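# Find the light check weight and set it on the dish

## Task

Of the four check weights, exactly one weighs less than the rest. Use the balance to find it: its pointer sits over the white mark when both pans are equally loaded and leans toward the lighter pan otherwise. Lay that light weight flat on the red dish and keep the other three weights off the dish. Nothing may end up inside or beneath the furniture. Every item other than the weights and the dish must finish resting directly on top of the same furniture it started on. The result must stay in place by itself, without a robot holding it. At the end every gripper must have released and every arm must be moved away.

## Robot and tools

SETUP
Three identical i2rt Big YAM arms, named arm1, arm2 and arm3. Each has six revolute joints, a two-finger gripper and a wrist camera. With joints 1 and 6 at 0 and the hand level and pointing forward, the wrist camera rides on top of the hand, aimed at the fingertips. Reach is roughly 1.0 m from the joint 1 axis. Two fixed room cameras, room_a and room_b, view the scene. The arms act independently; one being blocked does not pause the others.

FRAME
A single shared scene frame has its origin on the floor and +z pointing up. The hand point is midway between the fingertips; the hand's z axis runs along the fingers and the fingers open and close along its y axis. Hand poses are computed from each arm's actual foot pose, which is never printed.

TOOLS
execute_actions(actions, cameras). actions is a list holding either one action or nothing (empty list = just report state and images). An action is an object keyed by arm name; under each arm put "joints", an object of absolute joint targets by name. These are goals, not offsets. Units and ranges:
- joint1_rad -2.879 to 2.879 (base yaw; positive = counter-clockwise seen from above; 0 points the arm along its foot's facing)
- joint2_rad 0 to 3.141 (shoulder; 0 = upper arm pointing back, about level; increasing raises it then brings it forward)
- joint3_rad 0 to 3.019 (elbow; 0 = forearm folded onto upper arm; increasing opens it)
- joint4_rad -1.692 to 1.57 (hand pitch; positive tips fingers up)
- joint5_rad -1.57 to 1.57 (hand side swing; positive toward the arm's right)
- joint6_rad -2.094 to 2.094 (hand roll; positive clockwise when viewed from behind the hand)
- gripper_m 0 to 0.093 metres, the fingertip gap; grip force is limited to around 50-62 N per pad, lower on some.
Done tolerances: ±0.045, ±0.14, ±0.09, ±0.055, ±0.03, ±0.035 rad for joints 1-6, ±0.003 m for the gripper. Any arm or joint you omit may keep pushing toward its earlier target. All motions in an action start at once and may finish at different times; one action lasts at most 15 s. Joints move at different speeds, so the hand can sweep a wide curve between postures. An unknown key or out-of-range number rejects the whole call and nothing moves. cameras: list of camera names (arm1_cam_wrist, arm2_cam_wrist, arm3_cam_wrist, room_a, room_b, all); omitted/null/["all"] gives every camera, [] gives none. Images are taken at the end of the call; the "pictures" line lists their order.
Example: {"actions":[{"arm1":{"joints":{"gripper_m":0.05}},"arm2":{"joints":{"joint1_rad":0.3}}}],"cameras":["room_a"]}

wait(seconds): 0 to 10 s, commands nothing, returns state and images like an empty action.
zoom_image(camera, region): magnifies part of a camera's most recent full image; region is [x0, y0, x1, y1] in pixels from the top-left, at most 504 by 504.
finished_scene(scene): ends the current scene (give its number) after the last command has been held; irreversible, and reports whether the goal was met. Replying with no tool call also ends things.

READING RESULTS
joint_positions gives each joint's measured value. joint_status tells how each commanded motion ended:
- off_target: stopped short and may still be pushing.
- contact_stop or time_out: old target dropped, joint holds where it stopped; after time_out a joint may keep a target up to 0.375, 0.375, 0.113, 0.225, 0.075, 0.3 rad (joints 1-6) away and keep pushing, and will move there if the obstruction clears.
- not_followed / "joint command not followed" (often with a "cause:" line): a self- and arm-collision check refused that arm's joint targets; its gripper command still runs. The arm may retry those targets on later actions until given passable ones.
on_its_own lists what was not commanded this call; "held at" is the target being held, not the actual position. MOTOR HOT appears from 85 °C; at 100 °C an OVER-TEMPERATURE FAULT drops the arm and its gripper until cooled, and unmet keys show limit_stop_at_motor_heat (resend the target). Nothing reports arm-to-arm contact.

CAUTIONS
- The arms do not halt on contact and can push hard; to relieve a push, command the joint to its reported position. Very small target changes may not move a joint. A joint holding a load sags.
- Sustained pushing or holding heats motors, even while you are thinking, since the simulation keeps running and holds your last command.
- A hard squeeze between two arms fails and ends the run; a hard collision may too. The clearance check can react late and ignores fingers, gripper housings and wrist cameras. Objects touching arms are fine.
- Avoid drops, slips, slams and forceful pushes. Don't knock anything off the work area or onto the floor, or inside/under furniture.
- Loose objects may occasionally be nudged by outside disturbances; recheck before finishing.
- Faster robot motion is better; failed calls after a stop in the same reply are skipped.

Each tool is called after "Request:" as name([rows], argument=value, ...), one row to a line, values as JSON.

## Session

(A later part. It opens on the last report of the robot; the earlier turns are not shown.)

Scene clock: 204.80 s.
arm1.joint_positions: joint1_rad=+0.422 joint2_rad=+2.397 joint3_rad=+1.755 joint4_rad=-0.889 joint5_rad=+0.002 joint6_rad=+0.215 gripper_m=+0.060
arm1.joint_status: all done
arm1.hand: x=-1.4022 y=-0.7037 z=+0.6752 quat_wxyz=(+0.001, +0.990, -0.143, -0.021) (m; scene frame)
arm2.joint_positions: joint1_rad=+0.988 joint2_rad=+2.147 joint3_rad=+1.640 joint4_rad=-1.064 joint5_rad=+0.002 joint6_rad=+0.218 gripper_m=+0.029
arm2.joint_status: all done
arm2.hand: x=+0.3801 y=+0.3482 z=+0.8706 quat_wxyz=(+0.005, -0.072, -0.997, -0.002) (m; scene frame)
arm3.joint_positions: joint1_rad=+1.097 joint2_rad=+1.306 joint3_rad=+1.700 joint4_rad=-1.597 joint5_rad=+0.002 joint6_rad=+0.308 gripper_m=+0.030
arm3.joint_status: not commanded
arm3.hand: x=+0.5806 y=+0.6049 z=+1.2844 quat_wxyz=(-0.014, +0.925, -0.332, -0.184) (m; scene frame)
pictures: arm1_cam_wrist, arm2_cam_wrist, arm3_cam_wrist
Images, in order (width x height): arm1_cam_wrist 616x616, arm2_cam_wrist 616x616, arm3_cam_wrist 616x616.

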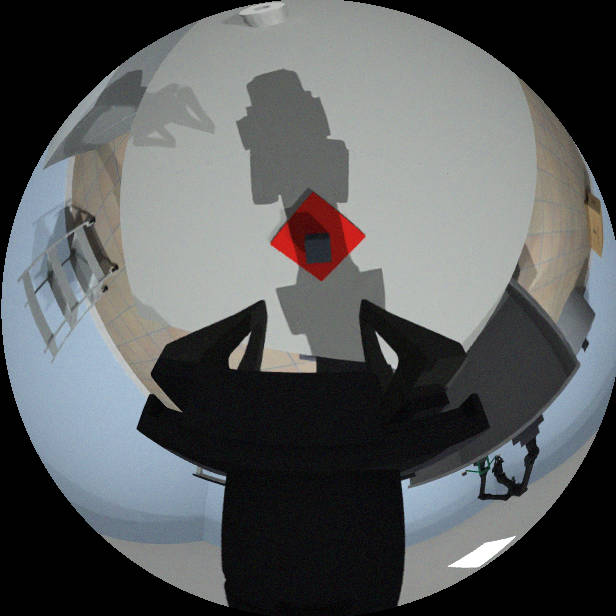

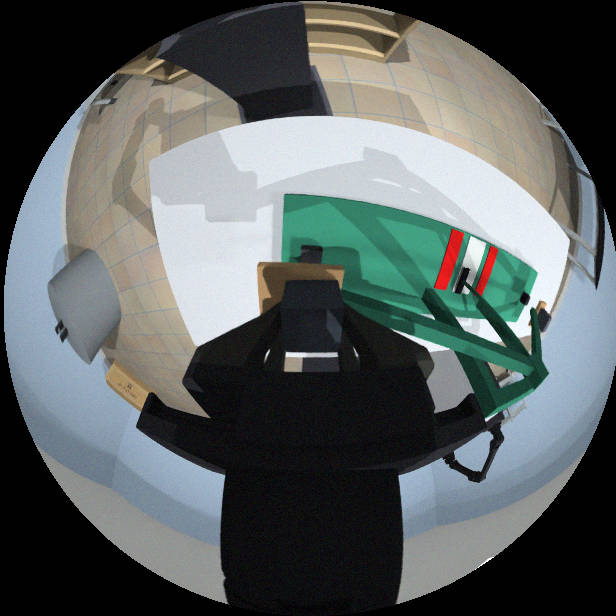

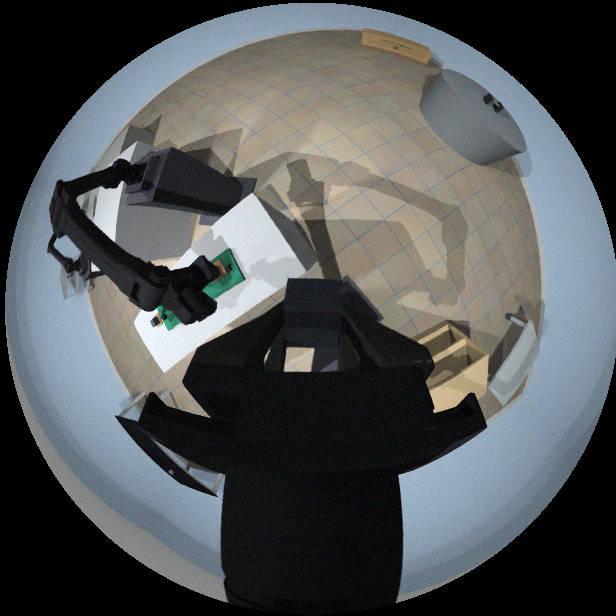

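Request:
execute_actions([
  {"arm2":{"joints":{"joint1_rad":1.02}}},
], cameras=["arm2_cam_wrist"])

Scene clock: 207.93 s.
arm1.joint_positions: joint1_rad=+0.422 joint2_rad=+2.397 joint3_rad=+1.755 joint4_rad=-0.889 joint5_rad=+0.002 joint6_rad=+0.215 gripper_m=+0.060
arm1.joint_status: not commanded
arm1.hand: x=-1.4022 y=-0.7037 z=+0.6752 quat_wxyz=(+0.001, +0.990, -0.143, -0.021) (m; scene frame)
arm2.joint_positions: joint1_rad=+1.003 joint2_rad=+2.147 joint3_rad=+1.640 joint4_rad=-1.064 joint5_rad=+0.002 joint6_rad=+0.218 gripper_m=+0.029
arm2.joint_status: all done
arm2.hand: x=+0.3794 y=+0.3574 z=+0.8707 quat_wxyz=(+0.005, -0.065, -0.998, -0.002) (m; scene frame)
arm3.joint_positions: joint1_rad=+1.097 joint2_rad=+1.306 joint3_rad=+1.700 joint4_rad=-1.597 joint5_rad=+0.002 joint6_rad=+0.308 gripper_m=+0.030
arm3.joint_status: not commanded
arm3.hand: x=+0.5806 y=+0.6049 z=+1.2844 quat_wxyz=(-0.014, +0.925, -0.332, -0.184) (m; scene frame)
pictures: arm2_cam_wrist
Images, in order (width x height): arm2_cam_wrist 616x616.

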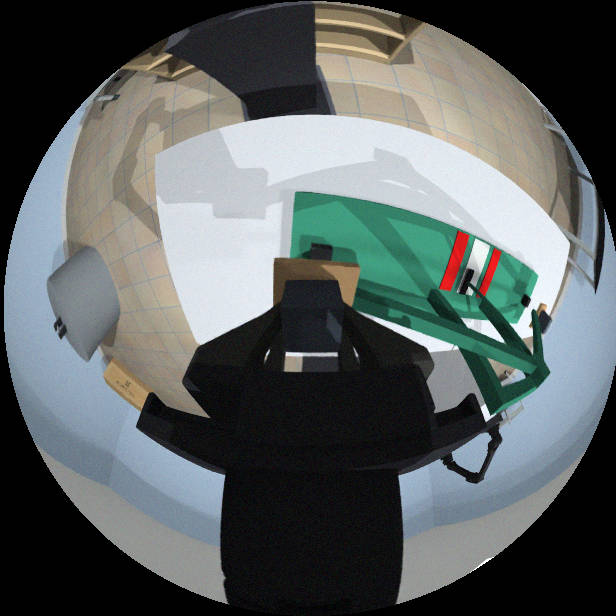

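Request:
execute_actions([
  {"arm2":{"joints":{"joint1_rad":1.003,"gripper_m":0.05}}},
], cameras=["arm2_cam_wrist"])

Request:
execute_actions(actions=[], cameras=["arm2_cam_wrist","room_b"])

Scene clock: 211.37 s.
arm1.joint_positions: joint1_rad=+0.422 joint2_rad=+2.397 joint3_rad=+1.755 joint4_rad=-0.889 joint5_rad=+0.002 joint6_rad=+0.215 gripper_m=+0.060
arm1.joint_status: not commanded
arm1.hand: x=-1.4022 y=-0.7037 z=+0.6752 quat_wxyz=(+0.001, +0.990, -0.143, -0.021) (m; scene frame)
arm2.joint_positions: joint1_rad=+1.003 joint2_rad=+2.147 joint3_rad=+1.640 joint4_rad=-1.064 joint5_rad=+0.002 joint6_rad=+0.218 gripper_m=+0.050
arm2.joint_status: all done
arm2.hand: x=+0.3794 y=+0.3574 z=+0.8707 quat_wxyz=(+0.005, -0.065, -0.998, -0.002) (m; scene frame)
arm3.joint_positions: joint1_rad=+1.097 joint2_rad=+1.306 joint3_rad=+1.700 joint4_rad=-1.597 joint5_rad=+0.002 joint6_rad=+0.308 gripper_m=+0.030
arm3.joint_status: not commanded
arm3.hand: x=+0.5806 y=+0.6049 z=+1.2844 quat_wxyz=(-0.014, +0.925, -0.332, -0.184) (m; scene frame)
pictures: arm2_cam_wrist
Images, in order (width x height): arm2_cam_wrist 616x616.

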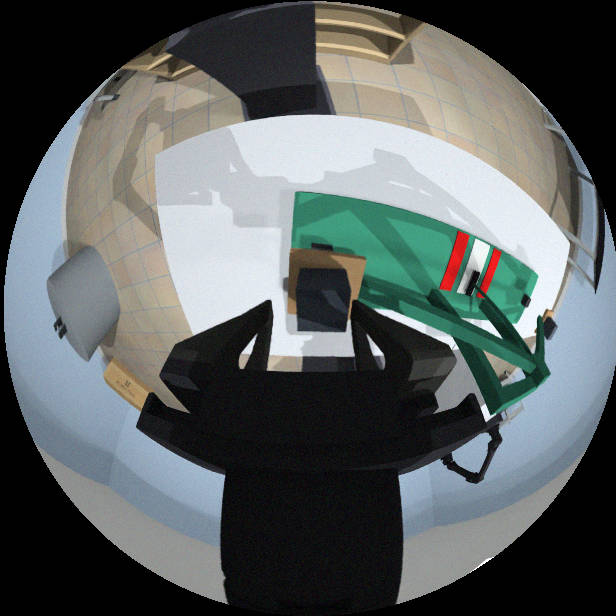

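Scene clock: 211.37 s.
arm1.joint_positions: joint1_rad=+0.422 joint2_rad=+2.397 joint3_rad=+1.755 joint4_rad=-0.889 joint5_rad=+0.002 joint6_rad=+0.215 gripper_m=+0.060
arm1.joint_status: not commanded
arm1.hand: x=-1.4022 y=-0.7037 z=+0.6752 quat_wxyz=(+0.001, +0.990, -0.143, -0.021) (m; scene frame)
arm2.joint_positions: joint1_rad=+1.003 joint2_rad=+2.147 joint3_rad=+1.640 joint4_rad=-1.064 joint5_rad=+0.002 joint6_rad=+0.218 gripper_m=+0.050
arm2.joint_status: all done
arm2.hand: x=+0.3794 y=+0.3574 z=+0.8707 quat_wxyz=(+0.005, -0.065, -0.998, -0.002) (m; scene frame)
arm3.joint_positions: joint1_rad=+1.097 joint2_rad=+1.306 joint3_rad=+1.700 joint4_rad=-1.597 joint5_rad=+0.002 joint6_rad=+0.308 gripper_m=+0.030
arm3.joint_status: not commanded
arm3.hand: x=+0.5806 y=+0.6049 z=+1.2844 quat_wxyz=(-0.014, +0.925, -0.332, -0.184) (m; scene frame)
pictures: arm2_cam_wrist, room_b
Images, in order (width x height): arm2_cam_wrist 616x616, room_b 896x504.

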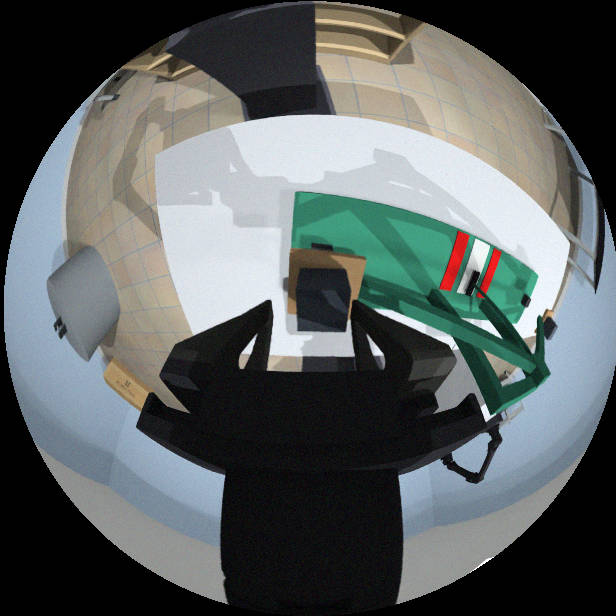

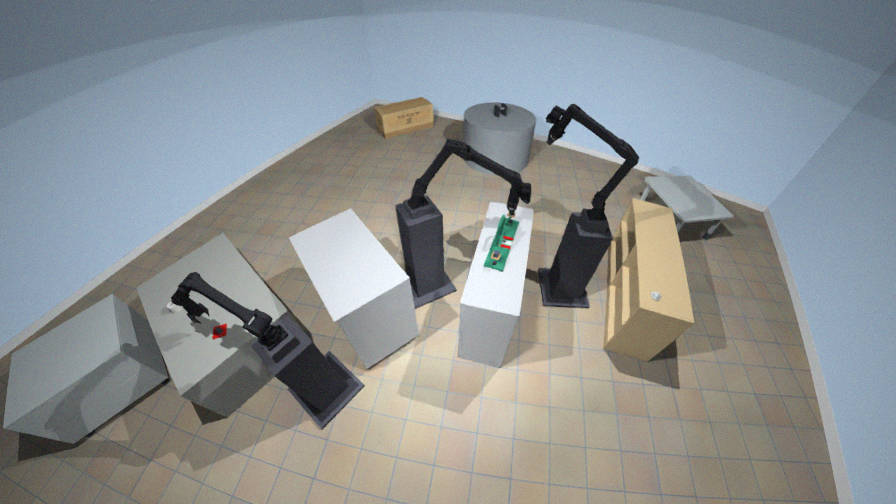

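Request:
execute_actions([
  {"arm1":{"joints":{"joint2_rad":1.9}},"arm2":{"joints":{"joint2_rad":1.3}},"arm3":{"joints":{"joint1_rad":1.2,"joint2_rad":1.92,"joint3_rad":1.585,"joint4_rad":-1.2,"joint6_rad":1.71}}},
], cameras=["arm2_cam_wrist","arm3_cam_wrist","room_a"])

Scene clock: 220.43 s.
arm1.joint_positions: joint1_rad=+0.422 joint2_rad=+1.921 joint3_rad=+1.755 joint4_rad=-0.893 joint5_rad=+0.002 joint6_rad=+0.215 gripper_m=+0.060
arm1.joint_status: all done
arm1.hand: x=-1.4525 y=-0.7000 z=+0.9988 quat_wxyz=(+0.018, +0.957, -0.138, -0.254) (m; scene frame)
arm2.joint_positions: joint1_rad=+1.003 joint2_rad=+1.302 joint3_rad=+1.634 joint4_rad=-1.060 joint5_rad=+0.002 joint6_rad=+0.218 gripper_m=+0.050
arm2.joint_status: all done
arm2.hand: x=+0.2967 y=+0.3467 z=+1.3664 quat_wxyz=(-0.400, -0.061, -0.912, -0.064) (m; scene frame)
arm3.joint_positions: joint1_rad=+1.206 joint2_rad=+1.956 joint3_rad=+1.553 joint4_rad=-1.209 joint5_rad=+0.000 joint6_rad=+1.694 gripper_m=+0.030
arm3.joint_status: all done
arm3.hand: x=+0.4320 y=+0.6027 z=+0.9141 quat_wxyz=(-0.017, +0.553, -0.833, +0.010) (m; scene frame)
pictures: arm2_cam_wrist, arm3_cam_wrist, room_a
Images, in order (width x height): arm2_cam_wrist 616x616, arm3_cam_wrist 616x616, room_a 896x504.

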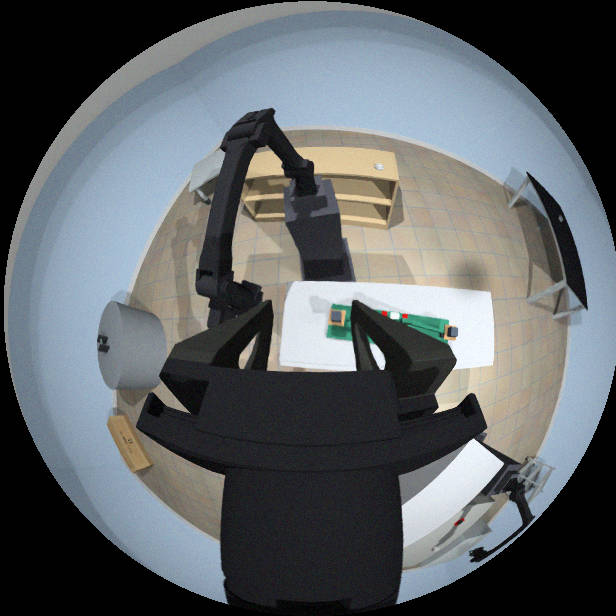

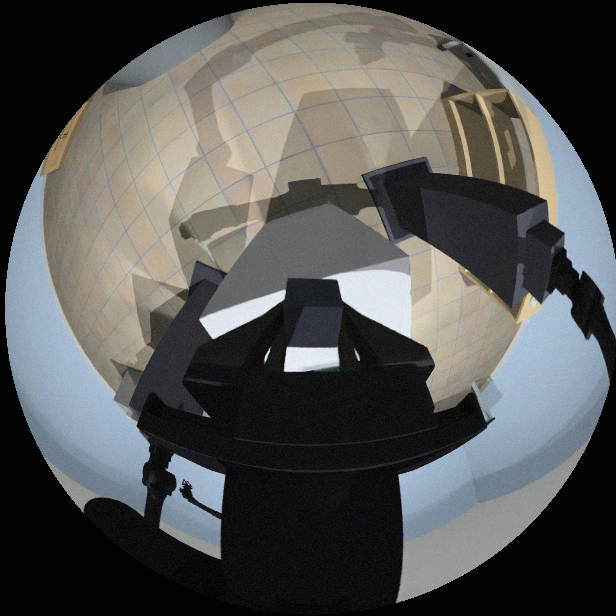

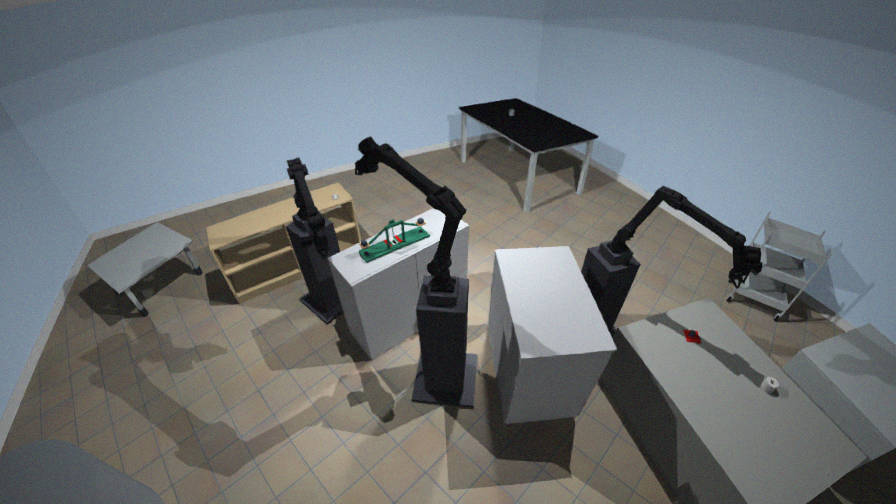

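Request:
zoom_image(camera="room_a", region=[310, 195, 450, 285])

Region (310, 195, 450, 285) of room_a's 896x504 image, scaled by 3.600, with more detail than that image has; it fills the top 324 rows of this view, and the rest is white.

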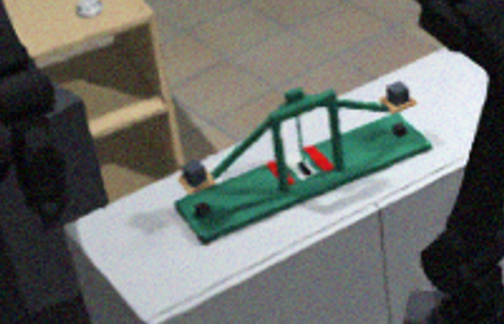

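Request:
execute_actions([
  {"arm2":{"joints":{"joint1_rad":0.5}},"arm3":{"joints":{"joint1_rad":1.45,"joint2_rad":2.04,"joint3_rad":1.485,"joint4_rad":-0.98}}},
], cameras=["arm3_cam_wrist","room_a","room_b"])

Request:
zoom_image(camera="room_a", region=[310, 205, 410, 285])

Scene clock: 227.67 s.
arm1.joint_positions: joint1_rad=+0.422 joint2_rad=+1.921 joint3_rad=+1.755 joint4_rad=-0.893 joint5_rad=+0.002 joint6_rad=+0.215 gripper_m=+0.060
arm1.joint_status: not commanded
arm1.hand: x=-1.4525 y=-0.7000 z=+0.9988 quat_wxyz=(+0.018, +0.957, -0.138, -0.254) (m; scene frame)
arm2.joint_positions: joint1_rad=+0.496 joint2_rad=+1.302 joint3_rad=+1.634 joint4_rad=-1.060 joint5_rad=+0.001 joint6_rad=+0.217 gripper_m=+0.050
arm2.joint_status: all done
arm2.hand: x=+0.2527 y=+0.0840 z=+1.3653 quat_wxyz=(-0.402, -0.286, -0.869, +0.040) (m; scene frame)
arm3.joint_positions: joint1_rad=+1.446 joint2_rad=+2.053 joint3_rad=+1.472 joint4_rad=-0.991 joint5_rad=-0.001 joint6_rad=+1.695 gripper_m=+0.030
arm3.joint_status: all done
arm3.hand: x=+0.4028 y=+0.4692 z=+0.8305 quat_wxyz=(-0.005, +0.649, -0.761, -0.004) (m; scene frame)
pictures: arm3_cam_wrist, room_a, room_b
Images, in order (width x height): arm3_cam_wrist 616x616, room_a 896x504, room_b 896x504.

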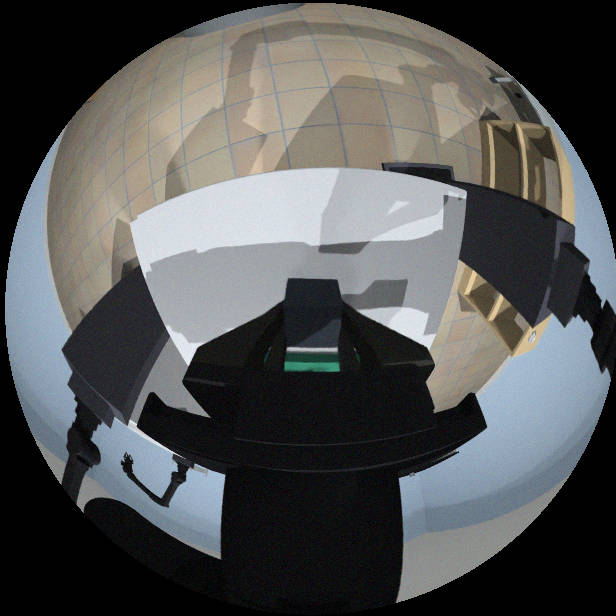

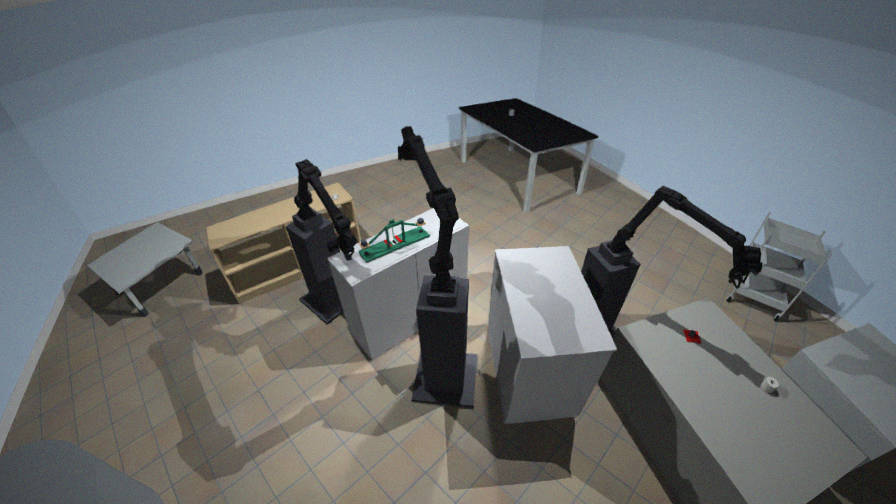

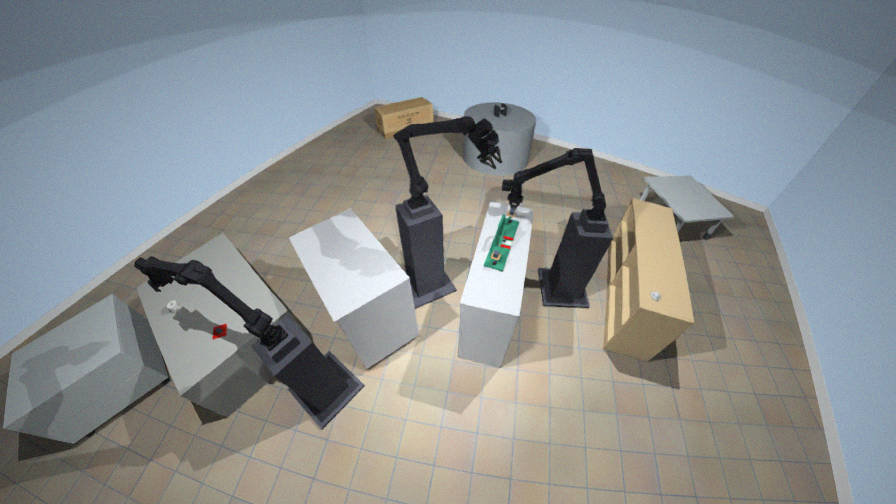

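Region (310, 205, 410, 285) of room_a's 896x504 image, scaled by 5.040, with more detail than that image has; it fills the top 403 rows of this view, and the rest is white.

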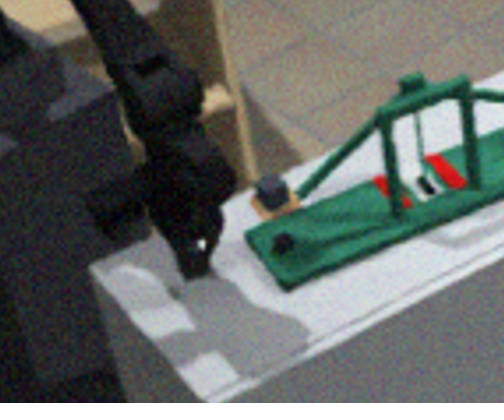

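Request:
execute_actions([
  {"arm3":{"joints":{"joint2_rad":2.11,"joint4_rad":-0.94}}},
], cameras=["arm3_cam_wrist","room_a"])

Request:
zoom_image(camera="room_a", region=[310, 205, 410, 285])

Scene clock: 231.40 s.
arm1.joint_positions: joint1_rad=+0.422 joint2_rad=+1.921 joint3_rad=+1.755 joint4_rad=-0.893 joint5_rad=+0.002 joint6_rad=+0.215 gripper_m=+0.060
arm1.joint_status: not commanded
arm1.hand: x=-1.4525 y=-0.7000 z=+0.9988 quat_wxyz=(+0.018, +0.957, -0.138, -0.254) (m; scene frame)
arm2.joint_positions: joint1_rad=+0.496 joint2_rad=+1.302 joint3_rad=+1.634 joint4_rad=-1.060 joint5_rad=+0.001 joint6_rad=+0.217 gripper_m=+0.050
arm2.joint_status: not commanded
arm2.hand: x=+0.2527 y=+0.0840 z=+1.3653 quat_wxyz=(-0.402, -0.286, -0.869, +0.040) (m; scene frame)
arm3.joint_positions: joint1_rad=+1.446 joint2_rad=+2.105 joint3_rad=+1.472 joint4_rad=-0.951 joint5_rad=-0.001 joint6_rad=+1.695 gripper_m=+0.030
arm3.joint_status: all done
arm3.hand: x=+0.4017 y=+0.4696 z=+0.8016 quat_wxyz=(-0.009, +0.649, -0.761, +0.001) (m; scene frame)
pictures: arm3_cam_wrist, room_a
Images, in order (width x height): arm3_cam_wrist 616x616, room_a 896x504.

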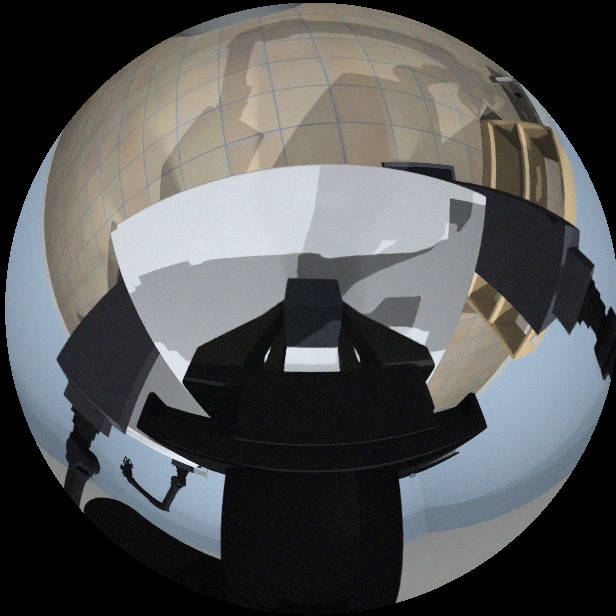

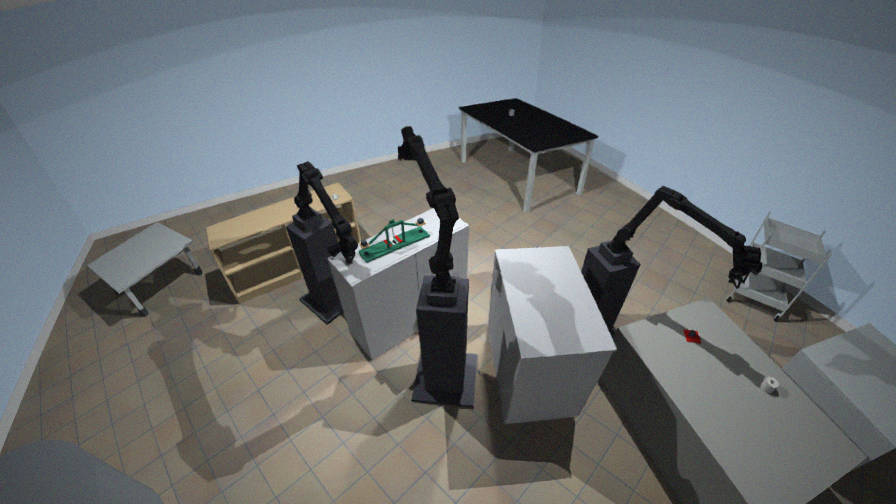

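Region (310, 205, 410, 285) of room_a's 896x504 image, scaled by 5.040, with more detail than that image has; it fills the top 403 rows of this view, and the rest is white.

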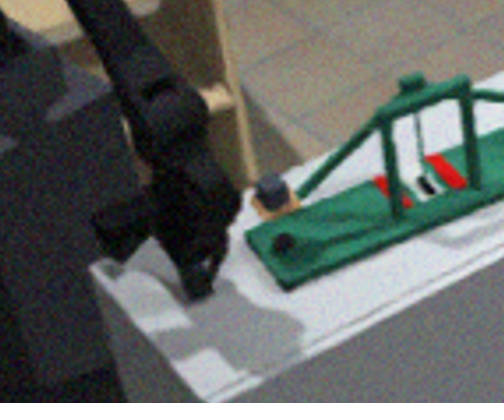

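Request:
execute_actions([
  {"arm3":{"joints":{"joint2_rad":2.14,"joint4_rad":-0.92}}},
], cameras=["arm3_cam_wrist"])

Scene clock: 233.87 s.
arm1.joint_positions: joint1_rad=+0.422 joint2_rad=+1.921 joint3_rad=+1.755 joint4_rad=-0.893 joint5_rad=+0.002 joint6_rad=+0.215 gripper_m=+0.060
arm1.joint_status: not commanded
arm1.hand: x=-1.4525 y=-0.7000 z=+0.9988 quat_wxyz=(+0.018, +0.957, -0.138, -0.254) (m; scene frame)
arm2.joint_positions: joint1_rad=+0.496 joint2_rad=+1.302 joint3_rad=+1.634 joint4_rad=-1.060 joint5_rad=+0.001 joint6_rad=+0.217 gripper_m=+0.050
arm2.joint_status: not commanded
arm2.hand: x=+0.2527 y=+0.0840 z=+1.3653 quat_wxyz=(-0.402, -0.286, -0.869, +0.040) (m; scene frame)
arm3.joint_positions: joint1_rad=+1.446 joint2_rad=+2.123 joint3_rad=+1.472 joint4_rad=-0.929 joint5_rad=-0.001 joint6_rad=+1.696 gripper_m=+0.030
arm3.joint_status: all done
arm3.hand: x=+0.3997 y=+0.4699 z=+0.7917 quat_wxyz=(-0.008, +0.649, -0.761, -0.001) (m; scene frame)
pictures: arm3_cam_wrist
Images, in order (width x height): arm3_cam_wrist 616x616.

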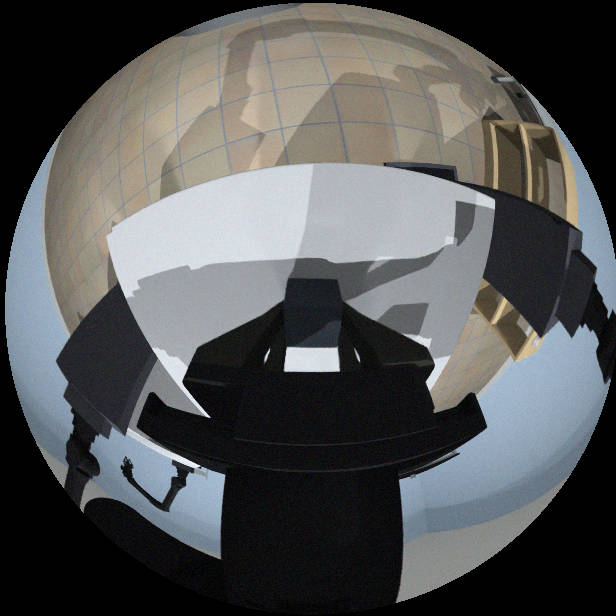

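Request:
execute_actions([
  {"arm3":{"joints":{"joint2_rad":2.123,"gripper_m":0.07}}},
], cameras=[])

Request:
execute_actions([
  {"arm3":{"joints":{"joint2_rad":1.6,"joint4_rad":-1.3}}},
])

Scene clock: 237.27 s.
arm1.joint_positions: joint1_rad=+0.422 joint2_rad=+1.921 joint3_rad=+1.755 joint4_rad=-0.893 joint5_rad=+0.002 joint6_rad=+0.215 gripper_m=+0.060
arm1.joint_status: not commanded
arm1.hand: x=-1.4525 y=-0.7000 z=+0.9988 quat_wxyz=(+0.018, +0.957, -0.138, -0.254) (m; scene frame)
arm2.joint_positions: joint1_rad=+0.496 joint2_rad=+1.302 joint3_rad=+1.634 joint4_rad=-1.060 joint5_rad=+0.001 joint6_rad=+0.217 gripper_m=+0.050
arm2.joint_status: not commanded
arm2.hand: x=+0.2527 y=+0.0840 z=+1.3653 quat_wxyz=(-0.402, -0.286, -0.869, +0.040) (m; scene frame)
arm3.joint_positions: joint1_rad=+1.446 joint2_rad=+2.123 joint3_rad=+1.472 joint4_rad=-0.929 joint5_rad=-0.001 joint6_rad=+1.696 gripper_m=+0.070
arm3.joint_status: all done
arm3.hand: x=+0.3997 y=+0.4699 z=+0.7917 quat_wxyz=(-0.008, +0.649, -0.761, -0.001) (m; scene frame)
pictures: none
No camera images: the call's "cameras" was empty. Leave "cameras" out to get every camera's image.

Scene clock: 238.70 s.
arm1.joint_positions: joint1_rad=+0.422 joint2_rad=+1.921 joint3_rad=+1.755 joint4_rad=-0.893 joint5_rad=+0.002 joint6_rad=+0.215 gripper_m=+0.060
arm1.joint_status: not commanded
arm1.hand: x=-1.4525 y=-0.7000 z=+0.9988 quat_wxyz=(+0.018, +0.957, -0.138, -0.254) (m; scene frame)
arm2.joint_positions: joint1_rad=+0.496 joint2_rad=+1.302 joint3_rad=+1.634 joint4_rad=-1.060 joint5_rad=+0.001 joint6_rad=+0.217 gripper_m=+0.050
arm2.joint_status: not commanded
arm2.hand: x=+0.2527 y=+0.0840 z=+1.3653 quat_wxyz=(-0.402, -0.286, -0.869, +0.040) (m; scene frame)
arm3.joint_positions: joint1_rad=+1.446 joint2_rad=+1.584 joint3_rad=+1.471 joint4_rad=-1.290 joint5_rad=-0.001 joint6_rad=+1.696 gripper_m=+0.070
arm3.joint_status: all done
arm3.hand: x=+0.4639 y=+0.4641 z=+1.0745 quat_wxyz=(+0.058, +0.647, -0.758, -0.061) (m; scene frame)
pictures: arm1_cam_wrist, arm2_cam_wrist, arm3_cam_wrist, room_a, room_b
Images, in order (width x height): arm1_cam_wrist 616x616, arm2_cam_wrist 616x616, arm3_cam_wrist 616x616, room_a 896x504, room_b 896x504.

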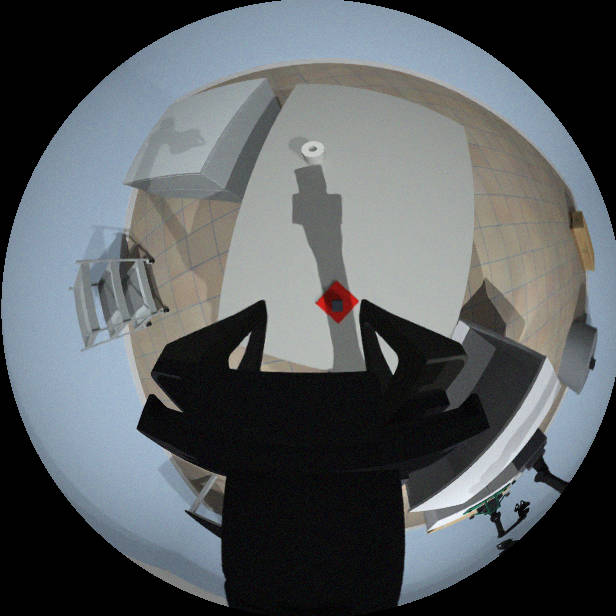

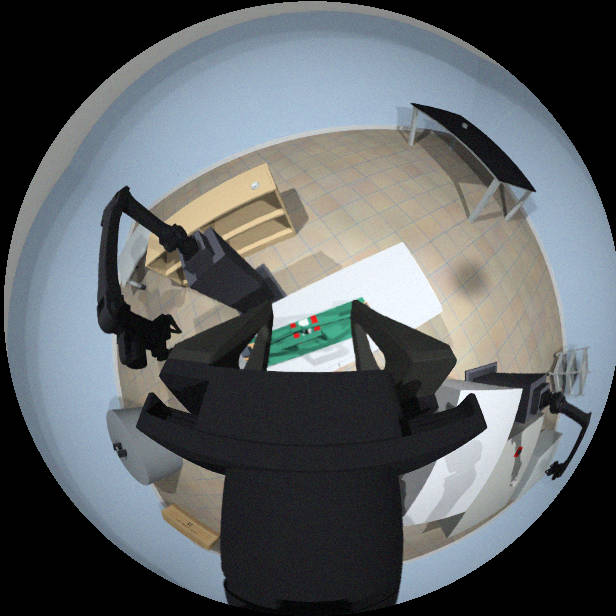

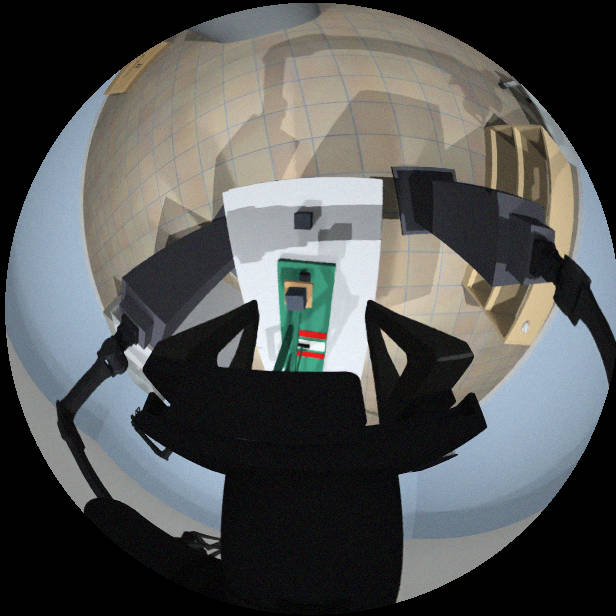

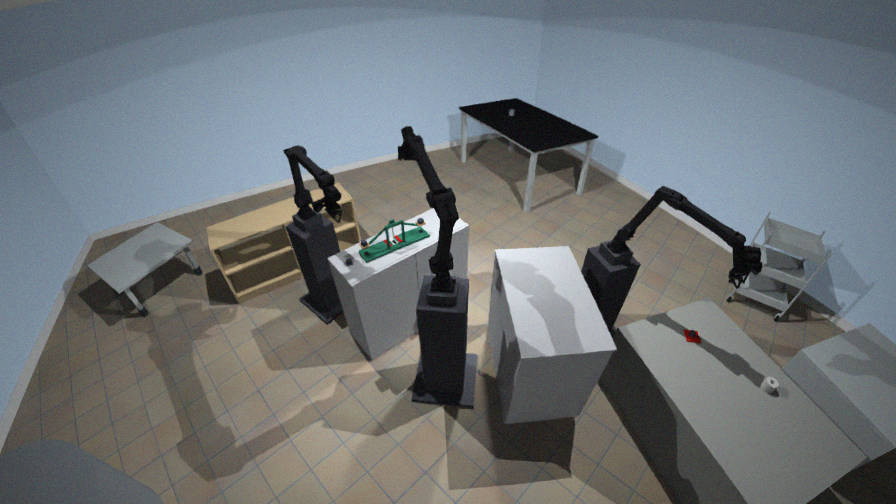

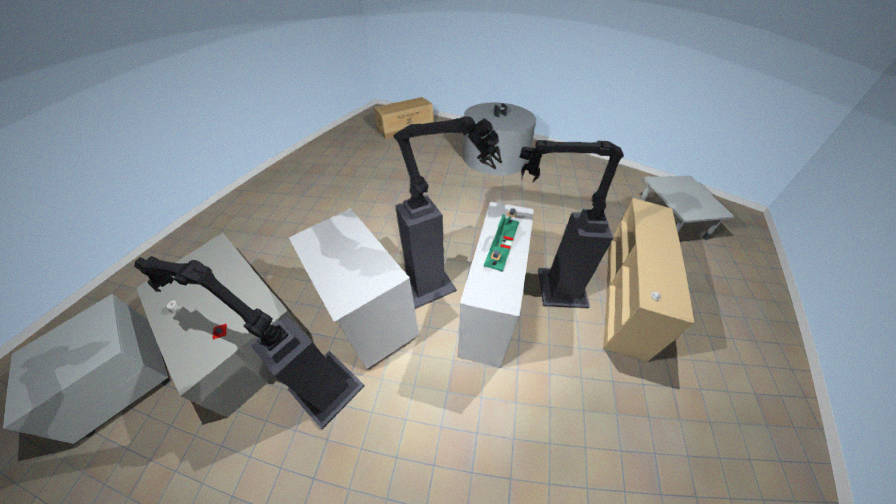

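Request:
finished_scene(scene=1)

The scene is finished: the task was done.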